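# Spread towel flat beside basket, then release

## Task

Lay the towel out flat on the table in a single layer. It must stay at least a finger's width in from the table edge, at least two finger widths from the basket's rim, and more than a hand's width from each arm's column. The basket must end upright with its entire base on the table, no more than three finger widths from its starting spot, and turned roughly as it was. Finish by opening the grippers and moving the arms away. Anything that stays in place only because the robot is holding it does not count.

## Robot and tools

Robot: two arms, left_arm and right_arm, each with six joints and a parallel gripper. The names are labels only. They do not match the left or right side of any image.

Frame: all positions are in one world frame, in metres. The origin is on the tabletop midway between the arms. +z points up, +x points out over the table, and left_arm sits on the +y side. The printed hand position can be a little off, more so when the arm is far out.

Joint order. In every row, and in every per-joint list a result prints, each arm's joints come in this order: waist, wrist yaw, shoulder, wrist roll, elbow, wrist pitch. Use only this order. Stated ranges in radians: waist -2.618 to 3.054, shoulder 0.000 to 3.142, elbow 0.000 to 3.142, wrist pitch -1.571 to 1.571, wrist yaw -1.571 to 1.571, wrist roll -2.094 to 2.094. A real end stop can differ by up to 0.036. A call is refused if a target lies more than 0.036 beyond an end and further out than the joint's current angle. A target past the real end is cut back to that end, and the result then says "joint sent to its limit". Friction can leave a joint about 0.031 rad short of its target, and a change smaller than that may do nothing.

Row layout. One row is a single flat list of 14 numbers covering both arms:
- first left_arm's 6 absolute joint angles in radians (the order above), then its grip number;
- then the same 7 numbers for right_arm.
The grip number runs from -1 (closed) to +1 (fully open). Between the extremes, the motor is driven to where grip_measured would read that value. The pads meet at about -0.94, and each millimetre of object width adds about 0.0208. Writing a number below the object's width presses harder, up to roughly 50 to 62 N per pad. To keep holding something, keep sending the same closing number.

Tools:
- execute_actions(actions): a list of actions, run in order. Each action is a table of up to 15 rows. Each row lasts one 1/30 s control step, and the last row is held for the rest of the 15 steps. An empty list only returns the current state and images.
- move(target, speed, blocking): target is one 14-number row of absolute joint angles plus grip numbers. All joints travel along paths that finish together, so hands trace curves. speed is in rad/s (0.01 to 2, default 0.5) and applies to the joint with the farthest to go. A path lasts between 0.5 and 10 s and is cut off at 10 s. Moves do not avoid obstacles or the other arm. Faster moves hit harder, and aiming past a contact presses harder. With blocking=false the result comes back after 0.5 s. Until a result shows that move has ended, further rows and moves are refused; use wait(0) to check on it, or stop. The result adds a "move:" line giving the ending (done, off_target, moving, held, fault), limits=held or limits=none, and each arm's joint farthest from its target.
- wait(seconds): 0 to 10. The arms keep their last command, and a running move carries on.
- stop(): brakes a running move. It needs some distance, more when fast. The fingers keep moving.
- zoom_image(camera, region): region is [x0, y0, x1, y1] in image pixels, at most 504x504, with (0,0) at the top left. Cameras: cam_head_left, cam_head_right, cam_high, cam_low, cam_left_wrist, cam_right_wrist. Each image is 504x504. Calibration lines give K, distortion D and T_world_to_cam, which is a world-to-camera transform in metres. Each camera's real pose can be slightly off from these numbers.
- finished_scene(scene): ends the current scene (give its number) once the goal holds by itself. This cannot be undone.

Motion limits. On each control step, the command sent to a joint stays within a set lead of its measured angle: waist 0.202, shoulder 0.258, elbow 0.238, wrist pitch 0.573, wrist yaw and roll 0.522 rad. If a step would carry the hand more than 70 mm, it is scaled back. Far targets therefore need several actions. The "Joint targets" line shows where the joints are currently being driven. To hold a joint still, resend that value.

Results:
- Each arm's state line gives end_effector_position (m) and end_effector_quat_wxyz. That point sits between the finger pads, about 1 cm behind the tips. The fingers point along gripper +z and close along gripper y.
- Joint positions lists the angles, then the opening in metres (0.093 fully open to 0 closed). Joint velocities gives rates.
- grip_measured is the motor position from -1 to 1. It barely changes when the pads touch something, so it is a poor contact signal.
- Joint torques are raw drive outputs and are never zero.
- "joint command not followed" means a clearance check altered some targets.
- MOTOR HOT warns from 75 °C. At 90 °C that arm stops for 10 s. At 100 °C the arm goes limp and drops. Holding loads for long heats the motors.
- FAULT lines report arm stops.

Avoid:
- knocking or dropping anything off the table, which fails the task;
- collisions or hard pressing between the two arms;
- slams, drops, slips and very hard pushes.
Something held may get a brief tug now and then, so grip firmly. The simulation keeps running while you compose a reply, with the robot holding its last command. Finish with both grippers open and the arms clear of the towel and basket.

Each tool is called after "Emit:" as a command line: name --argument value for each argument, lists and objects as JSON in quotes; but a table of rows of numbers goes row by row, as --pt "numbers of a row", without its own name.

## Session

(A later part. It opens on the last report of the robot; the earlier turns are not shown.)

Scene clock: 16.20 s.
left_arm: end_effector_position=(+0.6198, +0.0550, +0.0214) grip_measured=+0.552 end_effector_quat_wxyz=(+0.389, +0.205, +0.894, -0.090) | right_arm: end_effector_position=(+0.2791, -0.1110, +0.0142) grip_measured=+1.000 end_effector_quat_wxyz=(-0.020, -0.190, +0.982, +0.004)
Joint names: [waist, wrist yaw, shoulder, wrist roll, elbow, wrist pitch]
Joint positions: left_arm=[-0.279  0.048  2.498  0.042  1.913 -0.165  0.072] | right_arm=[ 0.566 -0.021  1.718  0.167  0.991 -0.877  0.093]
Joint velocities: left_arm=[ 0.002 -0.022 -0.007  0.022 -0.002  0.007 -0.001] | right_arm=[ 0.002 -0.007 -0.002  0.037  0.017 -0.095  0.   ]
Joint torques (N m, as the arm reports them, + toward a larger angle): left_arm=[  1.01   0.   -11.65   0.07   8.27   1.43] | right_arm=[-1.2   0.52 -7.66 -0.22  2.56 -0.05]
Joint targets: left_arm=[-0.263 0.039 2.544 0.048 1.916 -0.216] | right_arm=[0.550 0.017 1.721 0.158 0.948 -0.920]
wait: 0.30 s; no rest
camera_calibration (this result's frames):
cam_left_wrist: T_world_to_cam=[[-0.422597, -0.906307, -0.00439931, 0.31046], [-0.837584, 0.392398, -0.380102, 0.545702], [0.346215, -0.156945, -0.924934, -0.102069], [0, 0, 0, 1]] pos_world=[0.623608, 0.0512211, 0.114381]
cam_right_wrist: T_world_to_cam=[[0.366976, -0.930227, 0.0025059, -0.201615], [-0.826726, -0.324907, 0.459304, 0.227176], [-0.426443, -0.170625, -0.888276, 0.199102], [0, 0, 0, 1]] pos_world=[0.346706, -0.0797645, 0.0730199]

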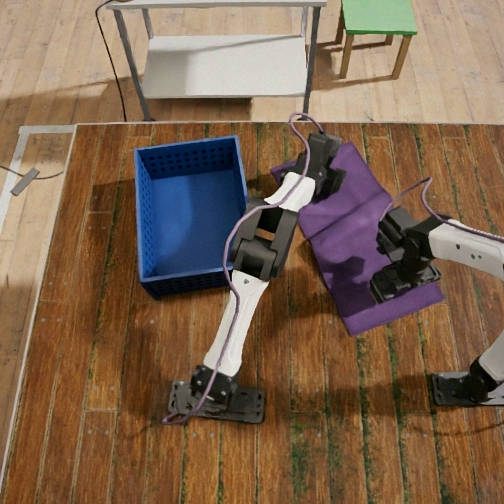

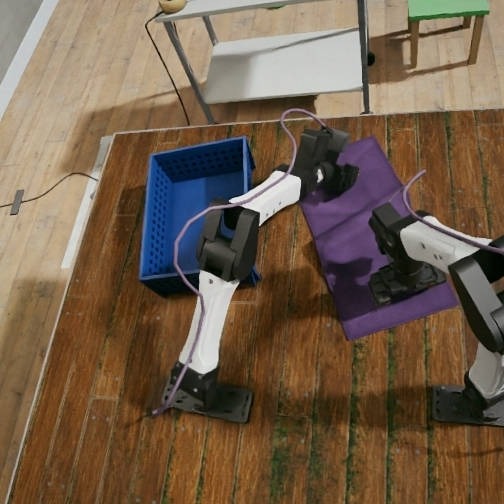

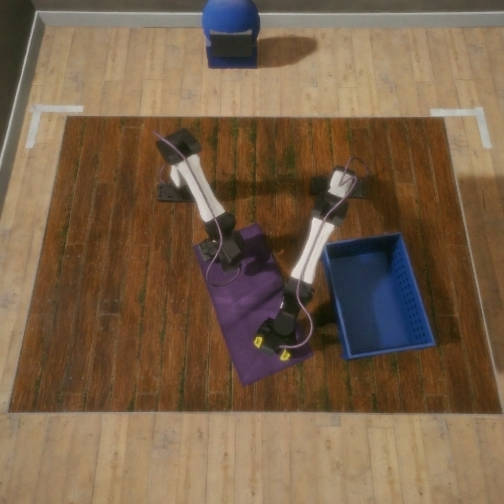

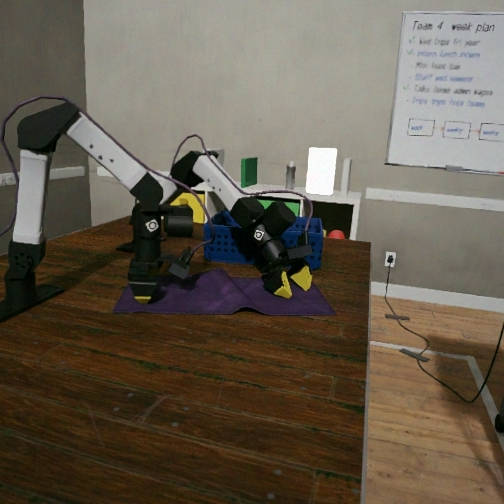

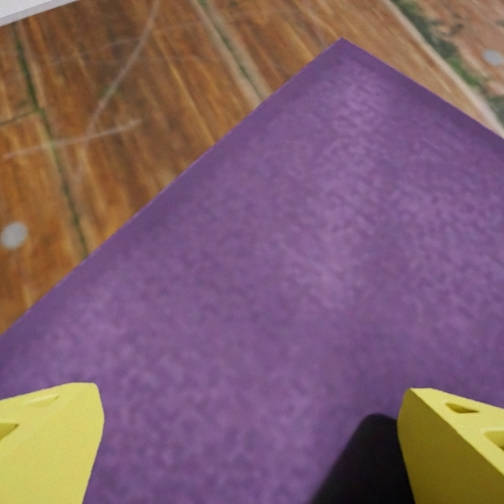

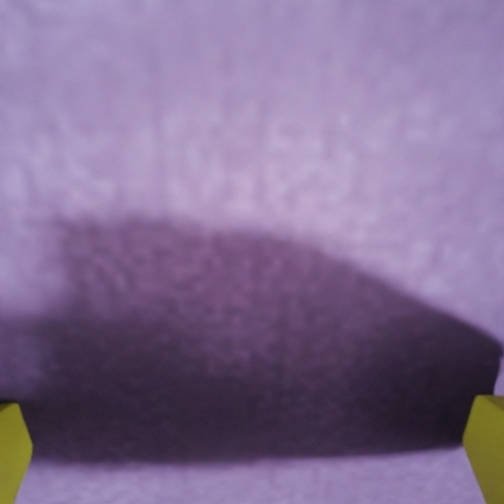

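Emit:
execute_actions --actions '[[[-0.262,0.041,2.546,0.05,1.919,-0.217,0.55,0.548,0.018,1.72,0.152,0.947,-0.92,1],[-0.261,0.043,2.548,0.052,1.923,-0.218,0.55,0.546,0.019,1.718,0.146,0.945,-0.92,1],[-0.26,0.045,2.551,0.054,1.928,-0.22,0.55,0.544,0.02,1.716,0.139,0.943,-0.92,1],[-0.259,0.047,2.554,0.056,1.933,-0.221,0.55,0.542,0.02,1.715,0.132,0.941,-0.92,1],[-0.258,0.049,2.557,0.058,1.938,-0.223,0.55,0.54,0.02,1.713,0.125,0.939,-0.92,1],[-0.257,0.051,2.56,0.06,1.943,-0.224,0.55,0.538,0.02,1.711,0.118,0.937,-0.92,1],[-0.256,0.053,2.563,0.062,1.948,-0.226,0.55,0.536,0.02,1.71,0.111,0.935,-0.92,1],[-0.255,0.055,2.566,0.064,1.953,-0.227,0.55,0.534,0.02,1.708,0.104,0.933,-0.92,1],[-0.254,0.057,2.569,0.066,1.958,-0.229,0.55,0.532,0.02,1.706,0.097,0.931,-0.92,1],[-0.253,0.059,2.572,0.068,1.963,-0.231,0.55,0.53,0.02,1.704,0.09,0.929,-0.92,1],[-0.252,0.061,2.575,0.07,1.968,-0.232,0.55,0.528,0.02,1.702,0.083,0.927,-0.92,1],[-0.251,0.063,2.578,0.072,1.973,-0.234,0.55,0.526,0.02,1.701,0.076,0.926,-0.92,1],[-0.25,0.065,2.58,0.074,1.977,-0.235,0.55,0.525,0.02,1.7,0.07,0.925,-0.92,1]]]'

Emit:
wait --seconds 0.2

Emit:
zoom_image --camera "cam_low" --region '[100, 200, 360, 330]'

Emit:
zoom_image --camera "cam_head_left" --region '[240, 120, 470, 350]'

Scene clock: 18.00 s.
left_arm: end_effector_position=(+0.6286, +0.0559, +0.0214) grip_measured=+0.552 end_effector_quat_wxyz=(+0.391, +0.213, +0.891, -0.094) | right_arm: end_effector_position=(+0.2772, -0.1201, +0.0142) grip_measured=+1.000 end_effector_quat_wxyz=(-0.021, -0.212, +0.977, +0.003)
Joint names: [waist, wrist yaw, shoulder, wrist roll, elbow, wrist pitch]
Joint positions: left_arm=[-0.267  0.07   2.531  0.063  1.971 -0.186  0.072] | right_arm=[ 0.541 -0.019  1.699  0.099  0.967 -0.877  0.093]
Joint velocities: left_arm=[-0.007  0.022  0.002  0.022  0.017 -0.022 -0.001] | right_arm=[-0.022  0.007 -0.007 -0.066 -0.032 -0.037  0.   ]
Joint torques (N m, as the arm reports them, + toward a larger angle): left_arm=[  1.14  -0.03 -11.98   0.09   8.39   1.54] | right_arm=[-1.26  0.55 -7.42 -0.24  2.68 -0.05]
Joint targets: left_arm=[-0.250 0.065 2.580 0.074 1.977 -0.235] | right_arm=[0.525 0.020 1.700 0.070 0.925 -0.920]
camera_calibration (this result's frames):
cam_left_wrist: T_world_to_cam=[[-0.439764, -0.898097, -0.00535273, 0.325382], [-0.82793, 0.407701, -0.385113, 0.545893], [0.348052, -0.164927, -0.922854, -0.105747], [0, 0, 0, 1]] pos_world=[0.631858, 0.052223, 0.114383]
cam_right_wrist: T_world_to_cam=[[0.407768, -0.913083, 0.00187063, -0.218646], [-0.810519, -0.36102, 0.461221, 0.213767], [-0.420458, -0.189587, -0.887283, 0.192752], [0, 0, 0, 1]] pos_world=[0.343463, -0.0859243, 0.0728412]

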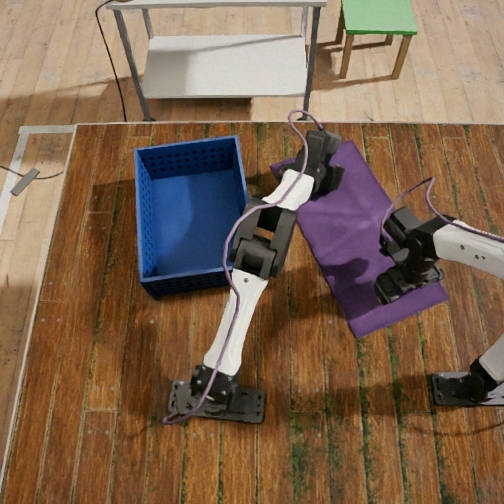

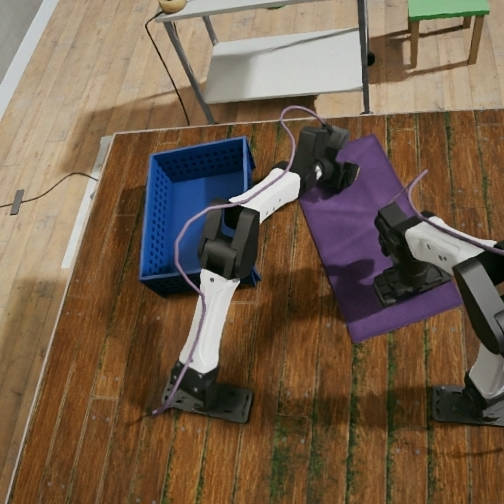

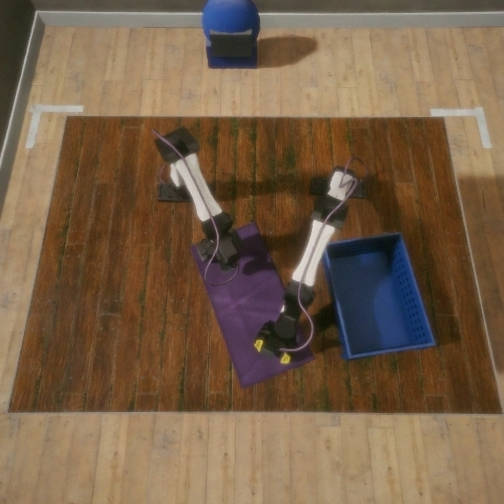

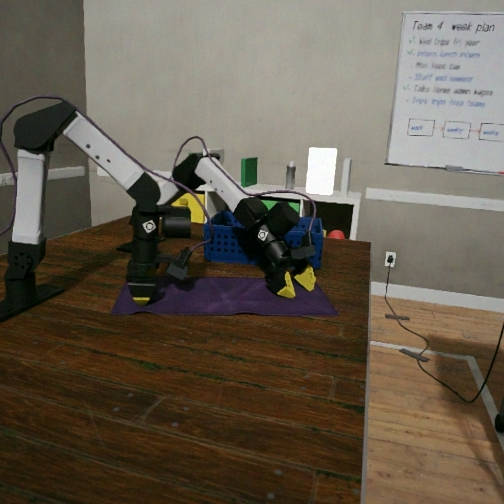

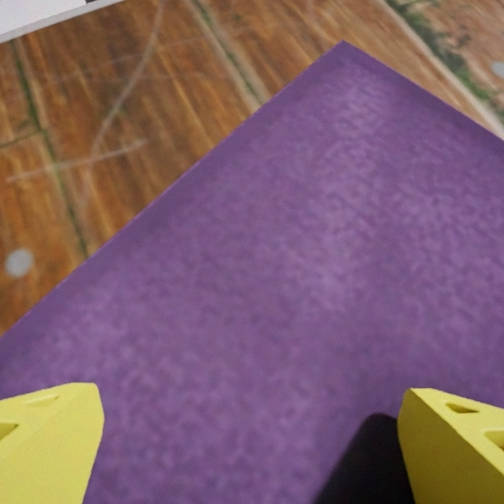

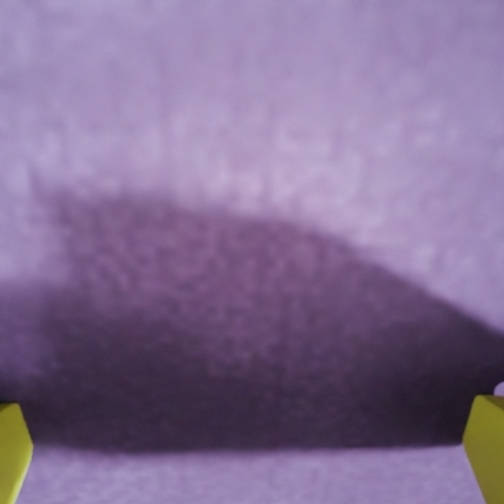

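Scene clock: 18.20 s.
left_arm: end_effector_position=(+0.6285, +0.0558, +0.0215) grip_measured=+0.552 end_effector_quat_wxyz=(+0.390, +0.215, +0.890, -0.094) | right_arm: end_effector_position=(+0.2770, -0.1203, +0.0141) grip_measured=+1.000 end_effector_quat_wxyz=(-0.021, -0.216, +0.976, +0.003)
Joint names: [waist, wrist yaw, shoulder, wrist roll, elbow, wrist pitch]
Joint positions: left_arm=[-0.267  0.072  2.531  0.066  1.973 -0.189  0.072] | right_arm=[ 0.541 -0.019  1.698  0.09   0.967 -0.877  0.093]
Joint velocities: left_arm=[ 0.012 -0.022 -0.012 -0.022 -0.017  0.051  0.   ] | right_arm=[-0.012  0.051  0.007 -0.081 -0.012 -0.037  0.   ]
Joint torques (N m, as the arm reports them, + toward a larger angle): left_arm=[  1.1    0.02 -11.71   0.12   8.4    1.52] | right_arm=[-1.29  0.54 -7.51 -0.31  2.58 -0.06]
Joint targets: left_arm=[-0.250 0.065 2.580 0.074 1.977 -0.235] | right_arm=[0.525 0.020 1.700 0.070 0.925 -0.920]
wait: 0.20 s; no rest
camera_calibration (this result's frames):
cam_left_wrist: T_world_to_cam=[[-0.44279, -0.896606, -0.00592304, 0.327071], [-0.826924, 0.410913, -0.383857, 0.544996], [0.346602, -0.16507, -0.923374, -0.104759], [0, 0, 0, 1]] pos_world=[0.631804, 0.052015, 0.114407]
cam_right_wrist: T_world_to_cam=[[0.41541, -0.909633, 0.00156329, -0.220469], [-0.807302, -0.367885, 0.461437, 0.211879], [-0.419164, -0.192948, -0.887171, 0.191823], [0, 0, 0, 1]] pos_world=[0.343041, -0.0855869, 0.0727557]

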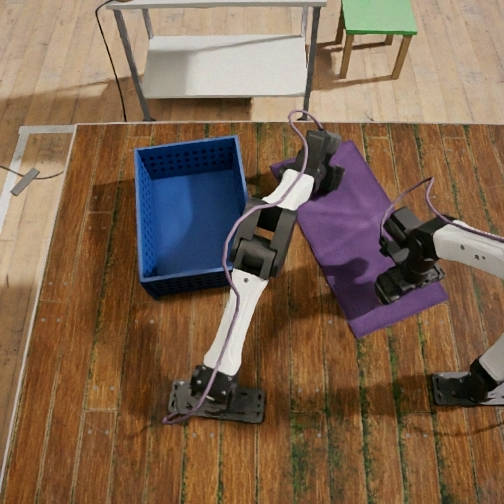

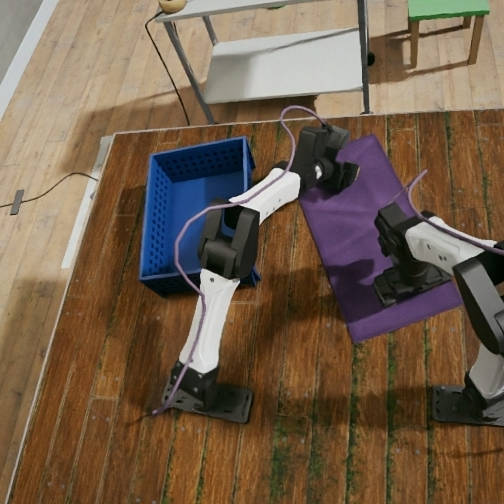

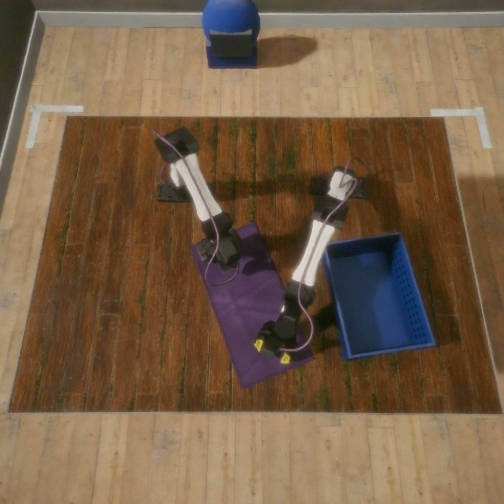

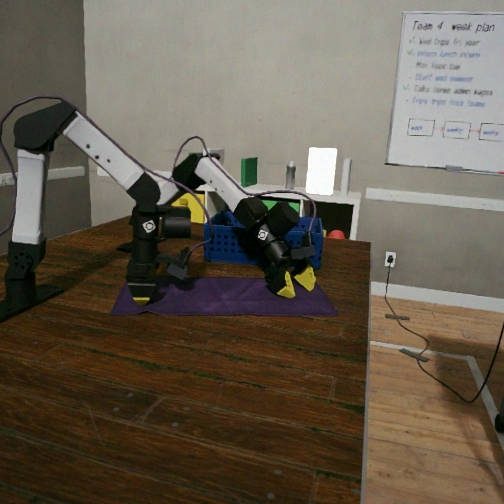

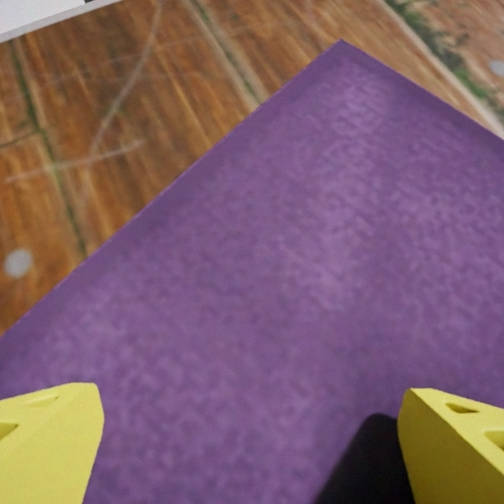

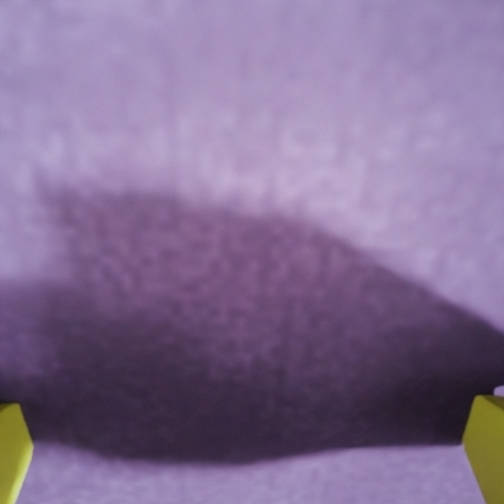

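Region (100, 200, 360, 330) of cam_low's 504x504 image, scaled by 1.938, with more detail than that image has.

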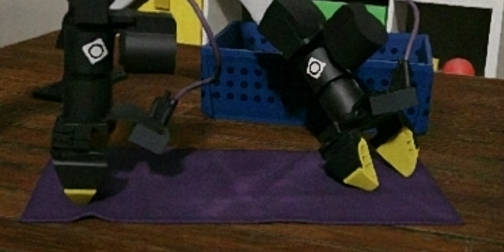

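Region (240, 120, 470, 350) of cam_head_left's 504x504 image, scaled by 2.191, with more detail than that image has.

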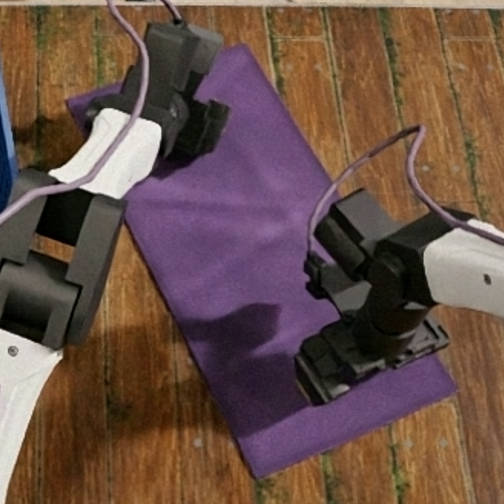

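Emit:
execute_actions --actions '[]'

Scene clock: 18.90 s.
left_arm: end_effector_position=(+0.6284, +0.0558, +0.0214) grip_measured=+0.552 end_effector_quat_wxyz=(+0.390, +0.215, +0.891, -0.094) | right_arm: end_effector_position=(+0.2770, -0.1203, +0.0141) grip_measured=+1.000 end_effector_quat_wxyz=(-0.021, -0.217, +0.976, +0.004)
Joint names: [waist, wrist yaw, shoulder, wrist roll, elbow, wrist pitch]
Joint positions: left_arm=[-0.267  0.072  2.531  0.067  1.973 -0.19   0.072] | right_arm=[ 0.541 -0.019  1.698  0.088  0.967 -0.877  0.093]
Joint velocities: left_arm=[-0.007 -0.037  0.007  0.022  0.007 -0.037  0.001] | right_arm=[-0.002  0.007  0.002 -0.007  0.002  0.007  0.   ]
Joint torques (N m, as the arm reports them, + toward a larger angle): left_arm=[  1.12   0.02 -11.69   0.09   8.45   1.52] | right_arm=[-1.28  0.53 -7.49 -0.31  2.63 -0.06]
Joint targets: left_arm=[-0.250 0.065 2.580 0.074 1.977 -0.235] | right_arm=[0.525 0.020 1.700 0.070 0.925 -0.920]
camera_calibration (this result's frames):
cam_left_wrist: T_world_to_cam=[[-0.443023, -0.896489, -0.00617143, 0.327211], [-0.826905, 0.411277, -0.383509, 0.544873], [0.34635, -0.1648, -0.923516, -0.104651], [0, 0, 0, 1]] pos_world=[0.631766, 0.052001, 0.114337]
cam_right_wrist: T_world_to_cam=[[0.416797, -0.908998, 0.00150291, -0.220776], [-0.806738, -0.369145, 0.461416, 0.211572], [-0.418872, -0.193529, -0.887182, 0.191673], [0, 0, 0, 1]] pos_world=[0.342988, -0.0854901, 0.0727578]

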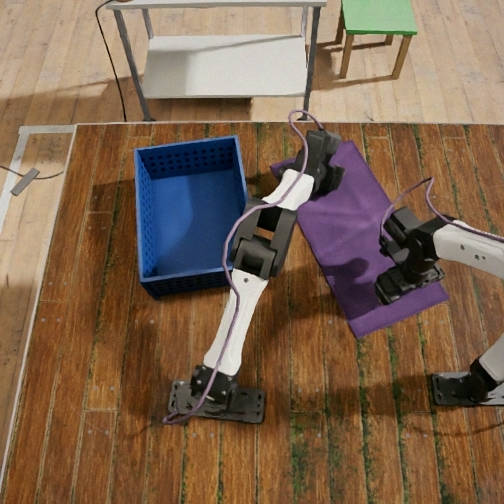

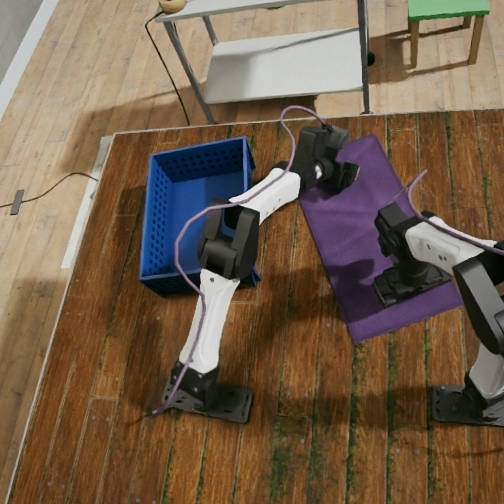

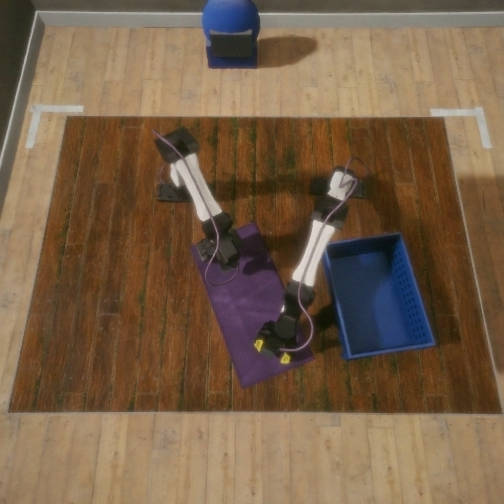

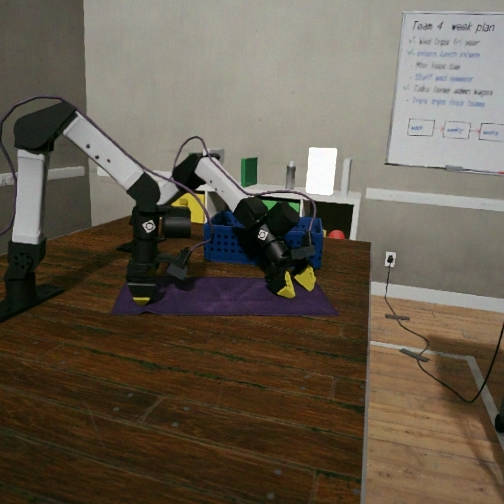

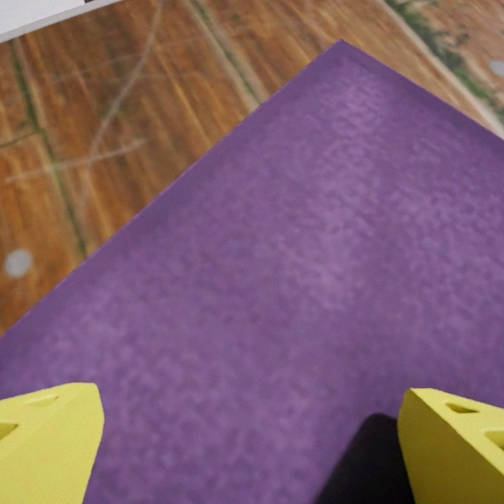

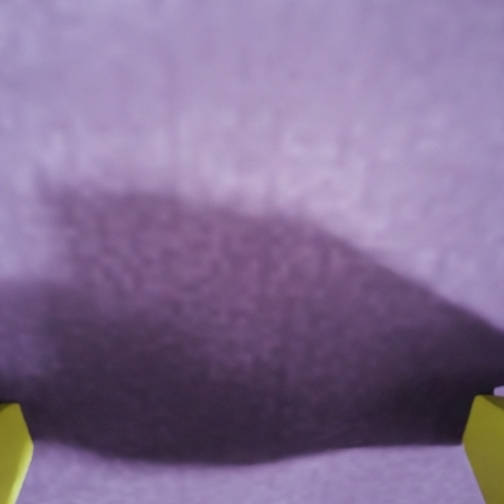

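Emit:
move --target '[-0.25,0,1.0,0,0.9,-0.3,0.55, 0.3,0,0.8,0.09,1.0,-1.35,1]' --speed 0.8

Scene clock: 22.23 s.
left_arm: end_effector_position=(+0.3556, +0.1771, +0.2875) grip_measured=+0.552 end_effector_quat_wxyz=(+0.556, +0.156, +0.810, -0.105) | right_arm: end_effector_position=(+0.2056, -0.2079, +0.1829) grip_measured=+1.000 end_effector_quat_wxyz=(+0.195, -0.101, +0.975, +0.042)
Joint names: [waist, wrist yaw, shoulder, wrist roll, elbow, wrist pitch]
Joint positions: left_arm=[-0.261  0.008  1.01   0.007  0.919 -0.278  0.072] | right_arm=[ 0.31  -0.007  0.814  0.091  0.984 -1.338  0.093]
Joint velocities: left_arm=[-0.007 -0.037 -0.017 -0.037 -0.002 -0.022 -0.   ] | right_arm=[ 0.007 -0.022 -0.002  0.007  0.007 -0.022  0.   ]
Joint torques (N m, as the arm reports them, + toward a larger angle): left_arm=[ 0.67 -0.01 -3.45 -0.03  7.17  2.18] | right_arm=[-0.78  0.17 -0.96 -0.15  7.39  1.17]
Joint targets: left_arm=[-0.250 -0.000 1.000 0.000 0.900 -0.300] | right_arm=[0.300 0.000 0.800 0.090 1.000 -1.350]
move: off_target (left_arm); limits=none; left_arm: farthest joint: the wrist pitch, 0.022 radians from its target (0.110 radians at the start); right_arm: farthest joint: the elbow, 0.016 radians from its target (0.033 radians at the start)
camera_calibration (this result's frames):
cam_left_wrist: T_world_to_cam=[[-0.355216, -0.934773, -0.00459937, 0.29185], [-0.66945, 0.257821, -0.696682, 0.432644], [0.652425, -0.244394, -0.717366, 0.10154], [0, 0, 0, 1]] pos_world=[0.327057, 0.186085, 0.375599]
cam_right_wrist: T_world_to_cam=[[0.199328, -0.979495, -0.0292931, -0.235181], [-0.978886, -0.200407, 0.04024, 0.191221], [-0.0452854, 0.0206536, -0.998761, 0.282677], [0, 0, 0, 1]] pos_world=[0.246862, -0.197875, 0.267743]

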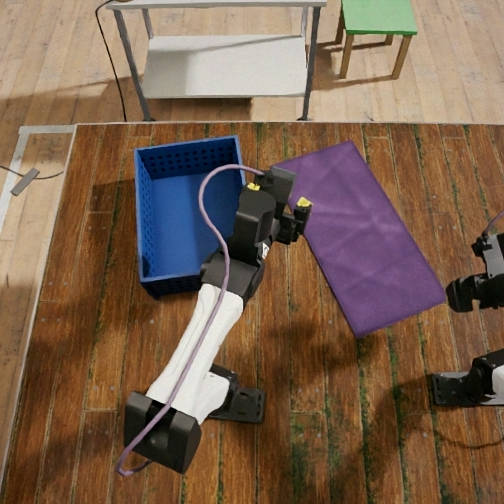

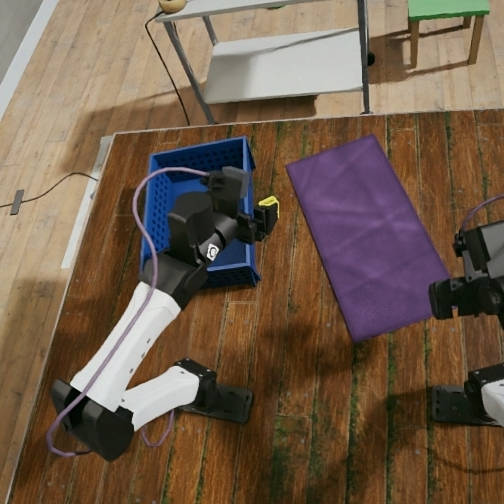

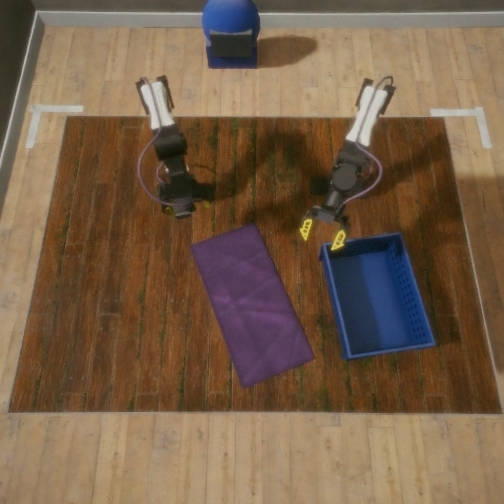

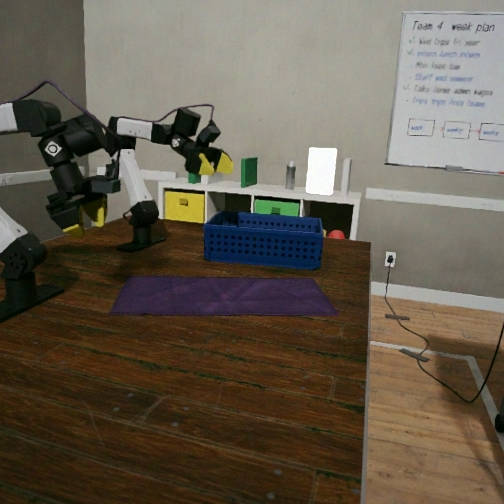

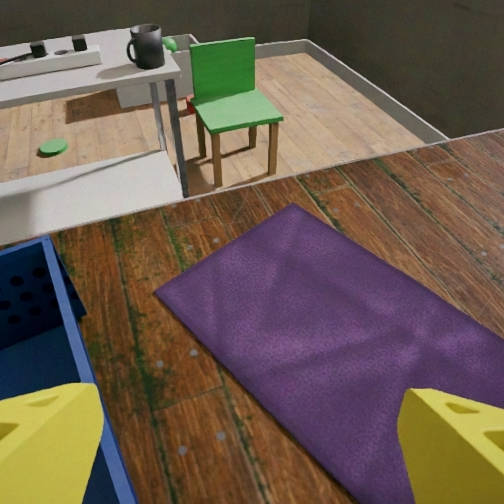

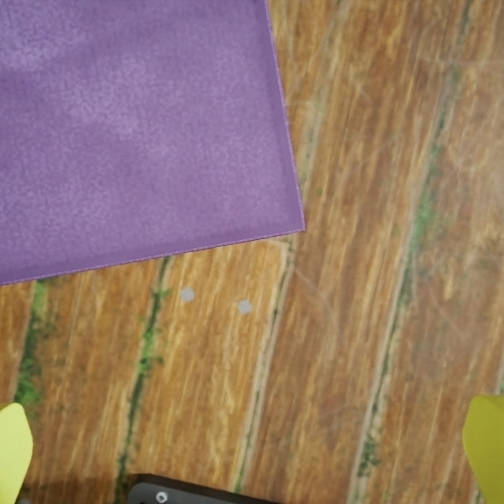

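Emit:
zoom_image --camera "cam_high" --region '[150, 190, 380, 420]'

Emit:
zoom_image --camera "cam_low" --region '[90, 230, 370, 340]'

Emit:
zoom_image --camera "cam_head_right" --region '[260, 110, 500, 350]'

Region (150, 190, 380, 420) of cam_high's 504x504 image, scaled by 2.191, with more detail than that image has.

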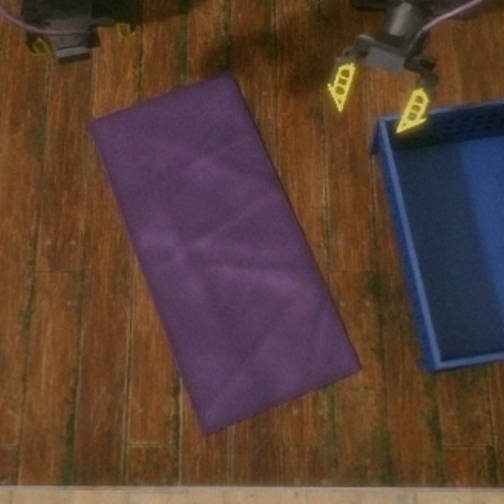

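Region (90, 230, 370, 340) of cam_low's 504x504 image, scaled by 1.800, with more detail than that image has; it fills the top 198 rows of this view, and the rest is white.

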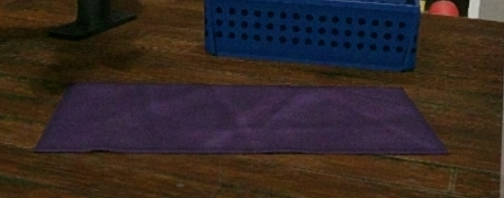

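Region (260, 110, 500, 350) of cam_head_right's 504x504 image, scaled by 2.100, with more detail than that image has.

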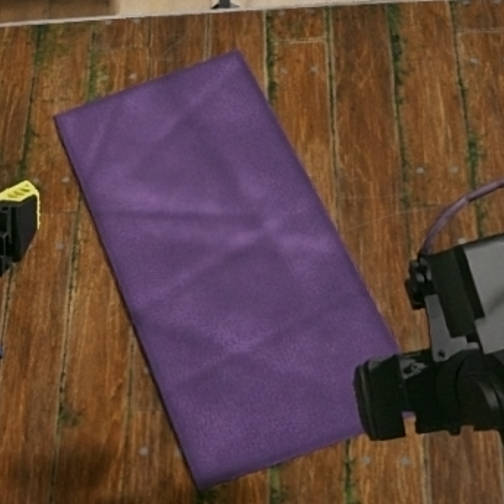

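Emit:
finished_scene --scene 2

The scene is finished: the task was done.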